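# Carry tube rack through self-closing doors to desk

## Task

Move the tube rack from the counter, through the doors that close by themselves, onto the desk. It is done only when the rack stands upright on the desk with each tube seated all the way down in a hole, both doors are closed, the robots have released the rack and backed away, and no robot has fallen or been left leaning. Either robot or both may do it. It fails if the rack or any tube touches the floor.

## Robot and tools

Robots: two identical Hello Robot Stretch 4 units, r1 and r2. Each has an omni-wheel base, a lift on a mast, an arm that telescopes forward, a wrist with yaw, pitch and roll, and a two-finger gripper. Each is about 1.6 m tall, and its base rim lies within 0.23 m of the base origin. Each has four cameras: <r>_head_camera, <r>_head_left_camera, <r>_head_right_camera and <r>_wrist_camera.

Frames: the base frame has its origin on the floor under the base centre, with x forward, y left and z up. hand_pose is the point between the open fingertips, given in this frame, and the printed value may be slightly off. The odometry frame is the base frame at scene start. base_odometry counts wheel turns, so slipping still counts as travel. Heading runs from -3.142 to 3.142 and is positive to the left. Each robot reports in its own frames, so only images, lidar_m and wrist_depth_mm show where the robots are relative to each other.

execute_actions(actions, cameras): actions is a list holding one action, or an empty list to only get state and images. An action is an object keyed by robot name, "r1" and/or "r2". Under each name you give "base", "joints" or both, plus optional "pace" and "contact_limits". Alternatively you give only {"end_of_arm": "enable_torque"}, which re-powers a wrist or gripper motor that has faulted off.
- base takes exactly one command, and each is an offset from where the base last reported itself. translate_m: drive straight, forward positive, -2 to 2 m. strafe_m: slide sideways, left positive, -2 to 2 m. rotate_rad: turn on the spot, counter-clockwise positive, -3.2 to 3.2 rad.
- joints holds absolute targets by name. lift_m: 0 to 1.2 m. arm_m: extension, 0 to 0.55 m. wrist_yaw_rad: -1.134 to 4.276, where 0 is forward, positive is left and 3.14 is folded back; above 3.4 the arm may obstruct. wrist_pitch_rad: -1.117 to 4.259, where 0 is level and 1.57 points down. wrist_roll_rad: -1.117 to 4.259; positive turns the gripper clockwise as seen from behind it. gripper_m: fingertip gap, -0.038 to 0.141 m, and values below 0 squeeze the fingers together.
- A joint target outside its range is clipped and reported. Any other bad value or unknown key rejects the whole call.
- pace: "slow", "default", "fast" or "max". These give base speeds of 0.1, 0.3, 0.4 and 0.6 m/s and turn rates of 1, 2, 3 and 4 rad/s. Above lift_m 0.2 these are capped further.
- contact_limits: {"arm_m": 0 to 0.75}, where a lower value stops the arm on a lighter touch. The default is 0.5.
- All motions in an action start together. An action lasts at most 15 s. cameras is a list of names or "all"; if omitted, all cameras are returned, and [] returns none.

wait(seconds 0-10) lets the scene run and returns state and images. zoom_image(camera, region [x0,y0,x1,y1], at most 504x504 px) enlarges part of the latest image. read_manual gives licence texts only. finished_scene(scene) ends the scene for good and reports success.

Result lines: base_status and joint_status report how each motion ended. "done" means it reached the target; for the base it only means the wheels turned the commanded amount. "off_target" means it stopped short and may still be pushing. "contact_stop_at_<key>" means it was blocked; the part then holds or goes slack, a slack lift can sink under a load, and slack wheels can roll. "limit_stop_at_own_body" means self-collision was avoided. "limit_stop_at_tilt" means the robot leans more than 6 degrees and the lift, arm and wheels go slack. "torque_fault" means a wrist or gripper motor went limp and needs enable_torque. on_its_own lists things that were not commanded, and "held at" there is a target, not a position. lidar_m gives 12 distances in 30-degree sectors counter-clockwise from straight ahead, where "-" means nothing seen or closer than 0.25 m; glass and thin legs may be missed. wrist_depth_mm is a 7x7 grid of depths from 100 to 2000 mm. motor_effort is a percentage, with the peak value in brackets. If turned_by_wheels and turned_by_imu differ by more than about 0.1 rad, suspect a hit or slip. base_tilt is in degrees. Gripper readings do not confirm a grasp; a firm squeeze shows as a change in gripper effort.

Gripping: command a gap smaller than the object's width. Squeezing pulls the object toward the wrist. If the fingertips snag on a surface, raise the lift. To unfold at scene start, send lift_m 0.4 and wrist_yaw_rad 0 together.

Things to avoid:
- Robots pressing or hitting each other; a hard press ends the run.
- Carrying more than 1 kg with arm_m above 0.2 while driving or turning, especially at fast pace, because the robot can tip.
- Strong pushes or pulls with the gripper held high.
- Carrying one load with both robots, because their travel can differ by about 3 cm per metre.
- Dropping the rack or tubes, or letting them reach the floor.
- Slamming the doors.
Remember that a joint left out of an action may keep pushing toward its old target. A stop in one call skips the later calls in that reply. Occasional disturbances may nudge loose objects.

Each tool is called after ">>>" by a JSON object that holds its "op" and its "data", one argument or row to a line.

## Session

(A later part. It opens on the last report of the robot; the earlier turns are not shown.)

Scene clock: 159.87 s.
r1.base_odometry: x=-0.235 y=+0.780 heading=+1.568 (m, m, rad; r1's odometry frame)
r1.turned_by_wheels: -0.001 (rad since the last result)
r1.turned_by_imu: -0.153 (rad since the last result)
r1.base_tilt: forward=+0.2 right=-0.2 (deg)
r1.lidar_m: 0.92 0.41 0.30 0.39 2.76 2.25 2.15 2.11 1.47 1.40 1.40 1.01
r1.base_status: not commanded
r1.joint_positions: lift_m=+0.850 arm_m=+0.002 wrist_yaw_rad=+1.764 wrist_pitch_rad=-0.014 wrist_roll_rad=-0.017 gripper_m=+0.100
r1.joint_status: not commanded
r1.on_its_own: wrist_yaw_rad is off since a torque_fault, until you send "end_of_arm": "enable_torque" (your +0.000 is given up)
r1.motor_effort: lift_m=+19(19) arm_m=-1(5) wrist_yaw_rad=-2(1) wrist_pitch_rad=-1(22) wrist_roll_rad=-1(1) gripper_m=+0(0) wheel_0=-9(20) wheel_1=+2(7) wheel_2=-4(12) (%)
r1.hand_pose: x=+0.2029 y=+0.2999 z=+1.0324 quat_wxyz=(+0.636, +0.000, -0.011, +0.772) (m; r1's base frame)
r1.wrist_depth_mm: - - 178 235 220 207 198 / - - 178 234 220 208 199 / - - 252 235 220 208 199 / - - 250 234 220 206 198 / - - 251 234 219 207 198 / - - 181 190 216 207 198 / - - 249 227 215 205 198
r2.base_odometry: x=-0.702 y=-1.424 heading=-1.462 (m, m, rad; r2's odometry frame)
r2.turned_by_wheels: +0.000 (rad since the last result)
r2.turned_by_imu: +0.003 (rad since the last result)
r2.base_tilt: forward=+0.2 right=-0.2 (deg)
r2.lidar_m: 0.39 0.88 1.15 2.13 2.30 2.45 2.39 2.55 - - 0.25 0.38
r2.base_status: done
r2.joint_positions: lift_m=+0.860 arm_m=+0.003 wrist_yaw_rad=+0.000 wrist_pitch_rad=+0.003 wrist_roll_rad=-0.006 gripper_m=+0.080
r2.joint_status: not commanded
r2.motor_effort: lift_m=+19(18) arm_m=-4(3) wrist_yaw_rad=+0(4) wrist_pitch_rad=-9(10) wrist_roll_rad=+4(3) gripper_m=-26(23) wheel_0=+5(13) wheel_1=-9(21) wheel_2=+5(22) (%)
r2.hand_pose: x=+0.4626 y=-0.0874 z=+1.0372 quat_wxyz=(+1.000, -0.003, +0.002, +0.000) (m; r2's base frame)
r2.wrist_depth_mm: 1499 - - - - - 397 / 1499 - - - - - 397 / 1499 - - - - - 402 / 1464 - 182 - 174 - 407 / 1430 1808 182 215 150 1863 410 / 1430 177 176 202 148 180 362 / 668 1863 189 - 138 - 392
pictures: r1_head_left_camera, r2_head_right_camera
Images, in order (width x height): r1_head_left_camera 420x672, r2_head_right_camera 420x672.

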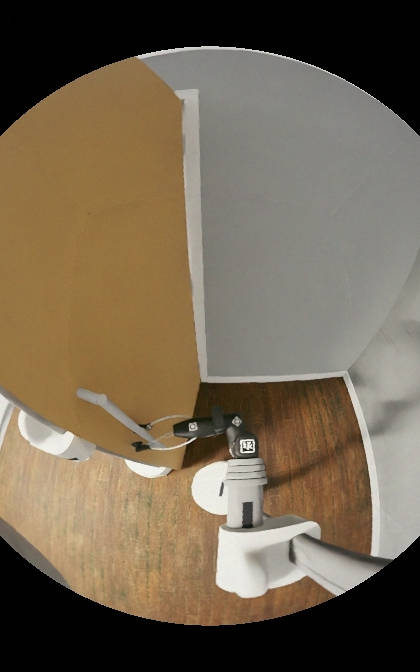

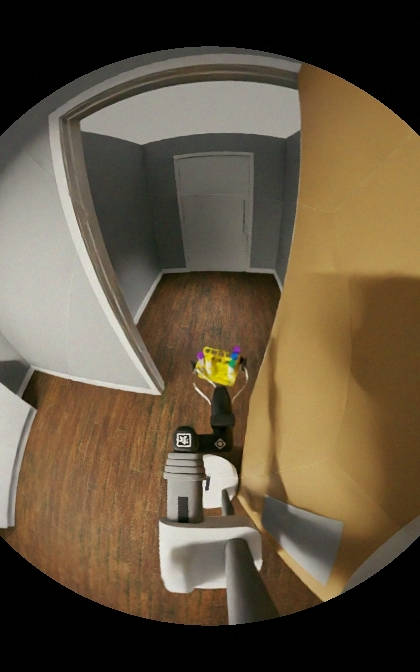

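>>> {"op": "execute_actions", "data": {
  "actions": [
    {"r1":{"base":{"strafe_m":-0.3}},"r2":{"joints":{"wrist_yaw_rad":2.95},"pace":"slow"}}
  ],
  "cameras": []
}}

>>> {"op": "execute_actions", "data": {
  "actions": [
    {"r1":{"end_of_arm":"enable_torque"}}
  ],
  "cameras": []
}}

>>> {"op": "execute_actions", "data": {
  "actions": [
    {"r1":{"base":{"rotate_rad":0.15},"joints":{"wrist_yaw_rad":3.05,"lift_m":0.2,"gripper_m":0.05}}}
  ],
  "cameras": []
}}

>>> {"op": "execute_actions", "data": {
  "actions": [
    {"r1":{"base":{"translate_m":-0.5},"pace":"fast"}}
  ],
  "cameras": []
}}

>>> {"op": "execute_actions", "data": {
  "actions": [
    {"r1":{"base":{"strafe_m":1.65},"pace":"fast"}}
  ],
  "cameras": []
}}

>>> {"op": "execute_actions", "data": {
  "actions": [
    {"r1":{"base":{"translate_m":1.15},"pace":"fast"}}
  ],
  "cameras": ["r1_head_right_camera"]
}}

Scene clock: 165.47 s.
r1.base_odometry: x=+0.065 y=+0.780 heading=+1.568 (m, m, rad; r1's odometry frame)
r1.turned_by_wheels: +0.000 (rad since the last result)
r1.turned_by_imu: -0.002 (rad since the last result)
r1.base_tilt: forward=+0.2 right=-0.2 (deg)
r1.lidar_m: 0.95 0.81 0.56 0.62 3.09 2.26 2.14 1.62 1.16 1.10 1.19 1.03
r1.base_status: done
r1.joint_positions: lift_m=+0.850 arm_m=+0.002 wrist_yaw_rad=+1.878 wrist_pitch_rad=-0.014 wrist_roll_rad=-0.017 gripper_m=+0.100
r1.joint_status: not commanded
r1.on_its_own: wrist_yaw_rad is off since a torque_fault, until you send "end_of_arm": "enable_torque" (your +0.000 is given up)
r1.motor_effort: lift_m=+19(19) arm_m=-1(0) wrist_yaw_rad=-1(1) wrist_pitch_rad=-4(4) wrist_roll_rad=+0(0) gripper_m=+0(2) wheel_0=+1(8) wheel_1=+0(6) wheel_2=+0(3) (%)
r1.hand_pose: x=+0.1685 y=+0.3014 z=+1.0321 quat_wxyz=(+0.591, +0.000, -0.011, +0.807) (m; r1's base frame)
r1.wrist_depth_mm: - - - - 508 466 436 / - - - - 500 469 433 / - - - - 504 469 436 / - - - - 504 473 433 / - - - - 496 466 433 / - - - - 198 469 436 / - - - 151 496 449 439
r2.base_odometry: x=-0.702 y=-1.424 heading=-1.462 (m, m, rad; r2's odometry frame)
r2.turned_by_wheels: +0.000 (rad since the last result)
r2.turned_by_imu: -0.002 (rad since the last result)
r2.base_tilt: forward=+0.1 right=-0.1 (deg)
r2.lidar_m: 3.01 0.87 1.16 2.12 2.30 2.44 2.39 2.56 - - 0.25 0.39
r2.base_status: not commanded
r2.joint_positions: lift_m=+0.860 arm_m=+0.003 wrist_yaw_rad=+2.950 wrist_pitch_rad=+0.003 wrist_roll_rad=-0.006 gripper_m=+0.080
r2.joint_status: all done
r2.motor_effort: lift_m=+19(19) arm_m=-4(4) wrist_yaw_rad=+1(7) wrist_pitch_rad=-9(8) wrist_roll_rad=+5(4) gripper_m=-22(25) wheel_0=+1(5) wheel_1=-3(9) wheel_2=+2(5) (%)
r2.hand_pose: x=-0.0924 y=+0.1408 z=+1.0372 quat_wxyz=(+0.096, -0.002, -0.003, +0.995) (m; r2's base frame)
r2.wrist_depth_mm: 138 - - - - - - / 120 171 - - - - - / 128 168 - - - - - / 139 241 182 - 175 - - / - - 183 215 152 - - / - 177 176 202 149 180 - / - - 189 - 138 - -
pictures: none
No camera images: the call's "cameras" was empty. Leave "cameras" out to get every camera's image.

Scene clock: 165.77 s.
r1.base_odometry: x=+0.065 y=+0.780 heading=+1.568 (m, m, rad; r1's odometry frame)
r1.turned_by_wheels: +0.000 (rad since the last result)
r1.turned_by_imu: +0.000 (rad since the last result)
r1.base_tilt: forward=+0.1 right=-0.2 (deg)
r1.lidar_m: 0.97 0.80 0.55 0.59 3.10 2.24 2.13 1.65 1.16 1.11 1.18 1.01
r1.base_status: not commanded
r1.joint_positions: lift_m=+0.850 arm_m=+0.002 wrist_yaw_rad=+1.878 wrist_pitch_rad=-0.014 wrist_roll_rad=-0.017 gripper_m=+0.100
r1.joint_status: not commanded
r1.end_of_arm: enable_torque: each motor that was off is on again
r1.on_its_own: wrist_yaw_rad is held at +1.878, not at your +0.000, since a torque_fault
r1.motor_effort: lift_m=+19(19) arm_m=-1(1) wrist_yaw_rad=+0(3) wrist_pitch_rad=-4(3) wrist_roll_rad=-1(1) gripper_m=-2(1) wheel_0=+1(1) wheel_1=+0(0) wheel_2=+1(1) (%)
r1.hand_pose: x=+0.1685 y=+0.3014 z=+1.0321 quat_wxyz=(+0.591, +0.000, -0.011, +0.807) (m; r1's base frame)
r1.wrist_depth_mm: - - - - 504 469 436 / - - - - 504 473 436 / - - - - 504 466 436 / - - - - 500 469 433 / - - - - 496 469 436 / - - - - 198 466 436 / - - - 152 496 455 436
r2.base_odometry: x=-0.702 y=-1.424 heading=-1.462 (m, m, rad; r2's odometry frame)
r2.turned_by_wheels: +0.000 (rad since the last result)
r2.turned_by_imu: +0.000 (rad since the last result)
r2.base_tilt: forward=+0.2 right=-0.1 (deg)
r2.lidar_m: 3.03 0.87 1.15 2.12 2.30 2.45 2.39 2.56 - - 0.25 0.36
r2.base_status: not commanded
r2.joint_positions: lift_m=+0.860 arm_m=+0.003 wrist_yaw_rad=+2.950 wrist_pitch_rad=+0.003 wrist_roll_rad=-0.006 gripper_m=+0.080
r2.joint_status: not commanded
r2.motor_effort: lift_m=+19(19) arm_m=-4(3) wrist_yaw_rad=+1(0) wrist_pitch_rad=-9(9) wrist_roll_rad=+5(4) gripper_m=-23(23) wheel_0=+1(1) wheel_1=-3(3) wheel_2=+3(3) (%)
r2.hand_pose: x=-0.0924 y=+0.1408 z=+1.0372 quat_wxyz=(+0.096, -0.002, -0.003, +0.995) (m; r2's base frame)
r2.wrist_depth_mm: 138 - - - - - - / 120 171 - - - - - / 127 168 - - - - - / 139 241 182 - 152 - - / - - 183 215 150 - - / - 178 175 202 149 180 - / - - 189 - 138 - -
pictures: none
No camera images: the call's "cameras" was empty. Leave "cameras" out to get every camera's image.

Scene clock: 169.20 s.
r1.base_odometry: x=+0.065 y=+0.780 heading=+1.718 (m, m, rad; r1's odometry frame)
r1.turned_by_wheels: +0.150 (rad since the last result)
r1.turned_by_imu: +0.149 (rad since the last result)
r1.base_tilt: forward=+0.2 right=-0.3 (deg)
r1.lidar_m: 0.96 0.72 0.55 0.72 2.69 2.17 2.13 1.42 1.12 1.11 1.24 0.97
r1.base_status: done
r1.joint_positions: lift_m=+0.200 arm_m=+0.002 wrist_yaw_rad=+3.050 wrist_pitch_rad=-0.014 wrist_roll_rad=-0.017 gripper_m=+0.050
r1.joint_status: all done
r1.motor_effort: lift_m=+16(16) arm_m=+0(1) wrist_yaw_rad=-1(6) wrist_pitch_rad=-5(3) wrist_roll_rad=-1(0) gripper_m=-1(3) wheel_0=-1(4) wheel_1=-1(5) wheel_2=+2(8) (%)
r1.hand_pose: x=-0.1068 y=+0.1135 z=+0.3823 quat_wxyz=(+0.046, +0.006, -0.009, +0.999) (m; r1's base frame)
r1.wrist_depth_mm: 135 142 - - - - - / 110 137 - - - - - / 111 137 - - - - - / 127 153 - - - - - / 1661 - - - - - - / 1618 1618 207 1576 200 1499 1499 / 1060 960 960 158 960 1008 976
r2.base_odometry: x=-0.702 y=-1.424 heading=-1.462 (m, m, rad; r2's odometry frame)
r2.turned_by_wheels: +0.000 (rad since the last result)
r2.turned_by_imu: -0.001 (rad since the last result)
r2.base_tilt: forward=+0.2 right=-0.2 (deg)
r2.lidar_m: 3.02 0.88 1.15 2.13 2.31 2.46 2.40 2.55 - - 0.25 0.38
r2.base_status: not commanded
r2.joint_positions: lift_m=+0.860 arm_m=+0.003 wrist_yaw_rad=+2.950 wrist_pitch_rad=+0.003 wrist_roll_rad=-0.006 gripper_m=+0.080
r2.joint_status: not commanded
r2.motor_effort: lift_m=+19(19) arm_m=-4(4) wrist_yaw_rad=+1(0) wrist_pitch_rad=-9(8) wrist_roll_rad=+5(4) gripper_m=-24(24) wheel_0=+1(1) wheel_1=-3(3) wheel_2=+2(3) (%)
r2.hand_pose: x=-0.0924 y=+0.1408 z=+1.0372 quat_wxyz=(+0.096, -0.002, -0.003, +0.995) (m; r2's base frame)
r2.wrist_depth_mm: 138 - - - - - - / 120 171 - - - - - / 127 168 - - - - - / 139 241 182 - 174 - - / - - 183 215 150 - - / - 177 175 202 148 180 - / - - 189 - 138 - -
pictures: none
No camera images: the call's "cameras" was empty. Leave "cameras" out to get every camera's image.

Scene clock: 171.80 s.
r1.base_odometry: x=+0.138 y=+0.285 heading=+1.718 (m, m, rad; r1's odometry frame)
r1.turned_by_wheels: +0.000 (rad since the last result)
r1.turned_by_imu: +0.001 (rad since the last result)
r1.base_tilt: forward=+0.2 right=-0.3 (deg)
r1.lidar_m: 1.45 0.90 0.97 3.05 2.08 1.67 1.64 1.35 1.02 1.02 1.11 1.46
r1.base_status: done
r1.joint_positions: lift_m=+0.200 arm_m=+0.002 wrist_yaw_rad=+3.050 wrist_pitch_rad=-0.014 wrist_roll_rad=-0.017 gripper_m=+0.050
r1.joint_status: not commanded
r1.motor_effort: lift_m=+17(17) arm_m=-1(1) wrist_yaw_rad=+0(0) wrist_pitch_rad=-3(4) wrist_roll_rad=+0(0) gripper_m=-3(1) wheel_0=+1(8) wheel_1=+1(5) wheel_2=+0(11) (%)
r1.hand_pose: x=-0.1068 y=+0.1135 z=+0.3823 quat_wxyz=(+0.046, +0.006, -0.009, +0.999) (m; r1's base frame)
r1.wrist_depth_mm: 135 141 1808 1863 1808 1756 1808 / 110 138 1863 1808 1863 1808 1863 / 111 137 1808 1808 1808 1756 1756 / 127 152 1808 1808 1756 1756 1756 / 1537 1756 1808 1863 1756 1708 1863 / 1537 1661 207 1661 200 1430 1430 / 1060 976 960 159 946 991 991
r2.base_odometry: x=-0.702 y=-1.424 heading=-1.462 (m, m, rad; r2's odometry frame)
r2.turned_by_wheels: +0.000 (rad since the last result)
r2.turned_by_imu: -0.001 (rad since the last result)
r2.base_tilt: forward=+0.4 right=+0.0 (deg)
r2.lidar_m: 3.02 0.88 1.16 2.11 2.29 2.44 2.40 1.02 0.97 - 0.25 0.39
r2.base_status: not commanded
r2.joint_positions: lift_m=+0.860 arm_m=+0.003 wrist_yaw_rad=+2.950 wrist_pitch_rad=+0.003 wrist_roll_rad=-0.006 gripper_m=+0.080
r2.joint_status: not commanded
r2.motor_effort: lift_m=+19(18) arm_m=-4(4) wrist_yaw_rad=+2(2) wrist_pitch_rad=-9(8) wrist_roll_rad=+3(4) gripper_m=-25(24) wheel_0=+1(1) wheel_1=-3(3) wheel_2=+3(2) (%)
r2.hand_pose: x=-0.0924 y=+0.1408 z=+1.0372 quat_wxyz=(+0.096, -0.002, -0.003, +0.995) (m; r2's base frame)
r2.wrist_depth_mm: 138 - - - - - - / 120 171 - - - - - / 128 168 - - - - - / 139 241 182 - 174 - - / - - 183 215 151 - - / - 178 175 202 148 180 - / - - 189 - 138 - -
pictures: none
No camera images: the call's "cameras" was empty. Leave "cameras" out to get every camera's image.

Scene clock: 177.17 s.
r1.base_odometry: x=-1.494 y=+0.043 heading=+1.718 (m, m, rad; r1's odometry frame)
r1.turned_by_wheels: +0.000 (rad since the last result)
r1.turned_by_imu: +0.003 (rad since the last result)
r1.base_tilt: forward=+0.2 right=-0.3 (deg)
r1.lidar_m: 1.69 1.75 1.40 1.40 1.56 1.43 1.40 1.56 2.38 2.68 1.00 0.99
r1.base_status: done
r1.joint_positions: lift_m=+0.200 arm_m=+0.002 wrist_yaw_rad=+3.050 wrist_pitch_rad=-0.014 wrist_roll_rad=-0.017 gripper_m=+0.050
r1.joint_status: not commanded
r1.motor_effort: lift_m=+17(17) arm_m=-1(1) wrist_yaw_rad=+0(1) wrist_pitch_rad=-3(5) wrist_roll_rad=+0(1) gripper_m=-8(3) wheel_0=+1(12) wheel_1=+0(8) wheel_2=-1(1) (%)
r1.hand_pose: x=-0.1068 y=+0.1135 z=+0.3823 quat_wxyz=(+0.046, +0.006, -0.009, +0.999) (m; r1's base frame)
r1.wrist_depth_mm: 134 141 1576 1576 1576 1537 1537 / 110 138 1576 1537 1576 1537 1537 / 111 137 1499 1576 1537 1499 1576 / 127 152 1661 1537 1576 1537 1537 / 1661 1576 1499 1537 1576 1576 1537 / 1537 1537 206 1576 200 1576 1464 / 1060 946 976 159 946 991 991
r2.base_odometry: x=-0.702 y=-1.424 heading=-1.462 (m, m, rad; r2's odometry frame)
r2.turned_by_wheels: +0.000 (rad since the last result)
r2.turned_by_imu: -0.002 (rad since the last result)
r2.base_tilt: forward=+0.2 right=+0.0 (deg)
r2.lidar_m: 3.03 0.87 1.16 2.12 1.01 0.98 2.39 2.54 - - 0.25 0.39
r2.base_status: not commanded
r2.joint_positions: lift_m=+0.860 arm_m=+0.003 wrist_yaw_rad=+2.950 wrist_pitch_rad=+0.003 wrist_roll_rad=-0.006 gripper_m=+0.080
r2.joint_status: not commanded
r2.motor_effort: lift_m=+19(19) arm_m=-4(4) wrist_yaw_rad=+0(1) wrist_pitch_rad=-9(8) wrist_roll_rad=+5(4) gripper_m=-24(23) wheel_0=+1(0) wheel_1=-3(3) wheel_2=+2(3) (%)
r2.hand_pose: x=-0.0924 y=+0.1408 z=+1.0372 quat_wxyz=(+0.096, -0.002, -0.003, +0.995) (m; r2's base frame)
r2.wrist_depth_mm: 138 - - - - 1098 - / 120 171 - - - - - / 127 168 - - 1160 - - / 139 241 182 - 174 - - / - - 183 215 151 - - / - 178 175 202 148 180 - / - - 189 - 138 1255 -
pictures: none
No camera images: the call's "cameras" was empty. Leave "cameras" out to get every camera's image.

Scene clock: 181.40 s.
r1.base_odometry: x=-1.663 y=+1.180 heading=+1.718 (m, m, rad; r1's odometry frame)
r1.turned_by_wheels: +0.000 (rad since the last result)
r1.turned_by_imu: -0.005 (rad since the last result)
r1.base_tilt: forward=+0.2 right=-0.2 (deg)
r1.lidar_m: 0.55 0.62 0.96 1.22 1.34 2.13 2.56 2.83 0.65 0.70 1.27 0.57
r1.base_status: done
r1.joint_positions: lift_m=+0.200 arm_m=+0.002 wrist_yaw_rad=+3.050 wrist_pitch_rad=-0.014 wrist_roll_rad=-0.017 gripper_m=+0.050
r1.joint_status: not commanded
r1.motor_effort: lift_m=+17(17) arm_m=+0(1) wrist_yaw_rad=+1(0) wrist_pitch_rad=-3(5) wrist_roll_rad=+0(0) gripper_m=-4(2) wheel_0=-1(4) wheel_1=+0(6) wheel_2=+0(13) (%)
r1.hand_pose: x=-0.1068 y=+0.1135 z=+0.3823 quat_wxyz=(+0.046, +0.006, -0.009, +0.999) (m; r1's base frame)
r1.wrist_depth_mm: 135 142 - - - - - / 109 138 - - - - - / 111 137 - - - - 1808 / 127 153 - - - - 1863 / - - - - - - 1808 / 1576 1618 207 1537 201 1537 1464 / 1078 960 931 158 946 991 1008
r2.base_odometry: x=-0.702 y=-1.424 heading=-1.462 (m, m, rad; r2's odometry frame)
r2.turned_by_wheels: +0.000 (rad since the last result)
r2.turned_by_imu: -0.002 (rad since the last result)
r2.base_tilt: forward=+0.3 right=-0.2 (deg)
r2.lidar_m: 3.02 0.88 0.68 0.67 2.30 2.44 2.40 2.56 - - 0.25 0.39
r2.base_status: not commanded
r2.joint_positions: lift_m=+0.860 arm_m=+0.003 wrist_yaw_rad=+2.950 wrist_pitch_rad=+0.003 wrist_roll_rad=-0.006 gripper_m=+0.080
r2.joint_status: not commanded
r2.motor_effort: lift_m=+19(18) arm_m=-4(4) wrist_yaw_rad=+0(0) wrist_pitch_rad=-9(9) wrist_roll_rad=+4(4) gripper_m=-21(25) wheel_0=+0(1) wheel_1=-3(3) wheel_2=+2(3) (%)
r2.hand_pose: x=-0.0924 y=+0.1408 z=+1.0372 quat_wxyz=(+0.096, -0.002, -0.003, +0.995) (m; r2's base frame)
r2.wrist_depth_mm: 138 - - - - - - / 120 171 - - - - - / 128 168 - - - - - / 139 241 182 - 174 - - / - - 183 215 151 - - / - 177 176 202 148 181 - / - - 189 - 138 - -
pictures: r1_head_right_camera
Images, in order (width x height): r1_head_right_camera 420x672.

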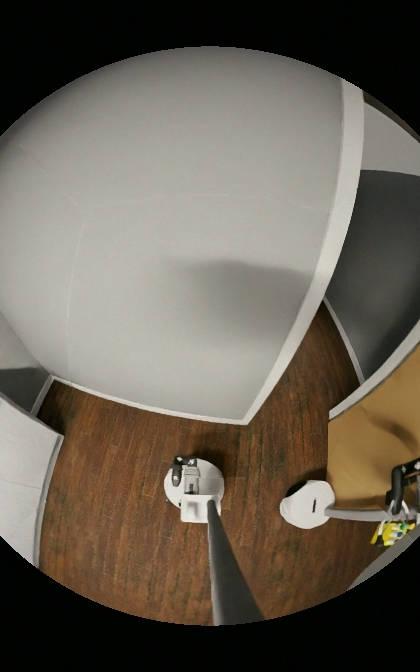

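>>> {"op": "execute_actions", "data": {
  "actions": [
    {"r1":{"base":{"translate_m":0.27}}}
  ],
  "cameras": []
}}

>>> {"op": "execute_actions", "data": {
  "actions": [
    {"r1":{"base":{"strafe_m":-0.6},"pace":"slow"}}
  ],
  "cameras": ["r1_head_right_camera"]
}}

Scene clock: 184.67 s.
r1.base_odometry: x=-1.703 y=+1.447 heading=+1.718 (m, m, rad; r1's odometry frame)
r1.turned_by_wheels: +0.000 (rad since the last result)
r1.turned_by_imu: -0.002 (rad since the last result)
r1.base_tilt: forward=+0.1 right=-0.3 (deg)
r1.lidar_m: 0.29 0.31 0.51 1.22 1.32 2.05 2.82 0.88 0.81 1.18 0.39 0.30
r1.base_status: done
r1.joint_positions: lift_m=+0.200 arm_m=+0.002 wrist_yaw_rad=+3.050 wrist_pitch_rad=-0.014 wrist_roll_rad=-0.017 gripper_m=+0.050
r1.joint_status: not commanded
r1.motor_effort: lift_m=+17(17) arm_m=-1(1) wrist_yaw_rad=-1(1) wrist_pitch_rad=-3(3) wrist_roll_rad=+0(0) gripper_m=-1(2) wheel_0=+0(6) wheel_1=-1(10) wheel_2=-1(7) (%)
r1.hand_pose: x=-0.1068 y=+0.1135 z=+0.3823 quat_wxyz=(+0.046, +0.006, -0.009, +0.999) (m; r1's base frame)
r1.wrist_depth_mm: 135 142 - - - - - / 110 138 - - - - - / 111 138 - - - - 1708 / 127 152 - - - - 1756 / - - - - - - 1756 / 1576 1618 208 1576 201 1499 1464 / 1060 960 960 158 946 991 976
r2.base_odometry: x=-0.702 y=-1.424 heading=-1.462 (m, m, rad; r2's odometry frame)
r2.turned_by_wheels: +0.000 (rad since the last result)
r2.turned_by_imu: -0.001 (rad since the last result)
r2.base_tilt: forward=+0.3 right=-0.1 (deg)
r2.lidar_m: 3.02 0.88 0.78 2.12 2.30 2.45 2.38 2.56 - - 0.25 0.39
r2.base_status: not commanded
r2.joint_positions: lift_m=+0.860 arm_m=+0.003 wrist_yaw_rad=+2.950 wrist_pitch_rad=+0.003 wrist_roll_rad=-0.006 gripper_m=+0.080
r2.joint_status: not commanded
r2.motor_effort: lift_m=+18(19) arm_m=-3(4) wrist_yaw_rad=+0(1) wrist_pitch_rad=-9(9) wrist_roll_rad=+5(5) gripper_m=-24(27) wheel_0=+0(1) wheel_1=-3(3) wheel_2=+2(3) (%)
r2.hand_pose: x=-0.0924 y=+0.1408 z=+1.0372 quat_wxyz=(+0.096, -0.002, -0.003, +0.995) (m; r2's base frame)
r2.wrist_depth_mm: 138 - - - - - - / 120 171 - - - - - / 127 168 - - - - - / 139 241 182 - 174 - - / - - 183 214 151 - - / - 178 176 202 148 180 - / - - 189 - 138 - -
pictures: none
No camera images: the call's "cameras" was empty. Leave "cameras" out to get every camera's image.

Scene clock: 191.80 s.
r1.base_odometry: x=-1.109 y=+1.535 heading=+1.718 (m, m, rad; r1's odometry frame)
r1.turned_by_wheels: +0.000 (rad since the last result)
r1.turned_by_imu: -0.005 (rad since the last result)
r1.base_tilt: forward=+0.2 right=-0.3 (deg)
r1.lidar_m: 2.09 0.28 0.36 1.81 1.97 2.95 0.42 0.37 0.58 0.58 0.71 2.12
r1.base_status: done
r1.joint_positions: lift_m=+0.200 arm_m=+0.002 wrist_yaw_rad=+3.050 wrist_pitch_rad=-0.014 wrist_roll_rad=-0.017 gripper_m=+0.050
r1.joint_status: not commanded
r1.motor_effort: lift_m=+17(17) arm_m=-1(1) wrist_yaw_rad=-1(1) wrist_pitch_rad=-3(3) wrist_roll_rad=-1(0) gripper_m=-4(1) wheel_0=+0(7) wheel_1=-2(4) wheel_2=-1(1) (%)
r1.hand_pose: x=-0.1068 y=+0.1135 z=+0.3823 quat_wxyz=(+0.046, +0.006, -0.009, +0.999) (m; r1's base frame)
r1.wrist_depth_mm: 135 141 - - - - - / 110 138 - - - - - / 111 138 - - - - - / 127 153 - - - - - / 683 - - - - - - / 715 1661 208 1537 200 1499 1499 / 535 517 976 159 946 991 991
r2.base_odometry: x=-0.702 y=-1.424 heading=-1.462 (m, m, rad; r2's odometry frame)
r2.turned_by_wheels: +0.000 (rad since the last result)
r2.turned_by_imu: -0.003 (rad since the last result)
r2.base_tilt: forward=+0.3 right=-0.1 (deg)
r2.lidar_m: 0.43 0.37 0.53 2.12 2.30 2.45 2.39 2.55 - - 0.25 0.38
r2.base_status: not commanded
r2.joint_positions: lift_m=+0.860 arm_m=+0.003 wrist_yaw_rad=+2.950 wrist_pitch_rad=+0.003 wrist_roll_rad=-0.006 gripper_m=+0.080
r2.joint_status: not commanded
r2.motor_effort: lift_m=+19(19) arm_m=-4(3) wrist_yaw_rad=+1(1) wrist_pitch_rad=-9(9) wrist_roll_rad=+4(4) gripper_m=-25(22) wheel_0=+1(1) wheel_1=-3(3) wheel_2=+2(3) (%)
r2.hand_pose: x=-0.0924 y=+0.1408 z=+1.0372 quat_wxyz=(+0.096, -0.002, -0.003, +0.995) (m; r2's base frame)
r2.wrist_depth_mm: 138 - - - - - - / 120 171 - - - - - / 128 168 - - - - - / 139 241 182 - 174 - - / - - 183 215 151 - - / - 177 175 202 148 180 - / - - 189 - 138 - -
pictures: r1_head_right_camera
Images, in order (width x height): r1_head_right_camera 420x672.

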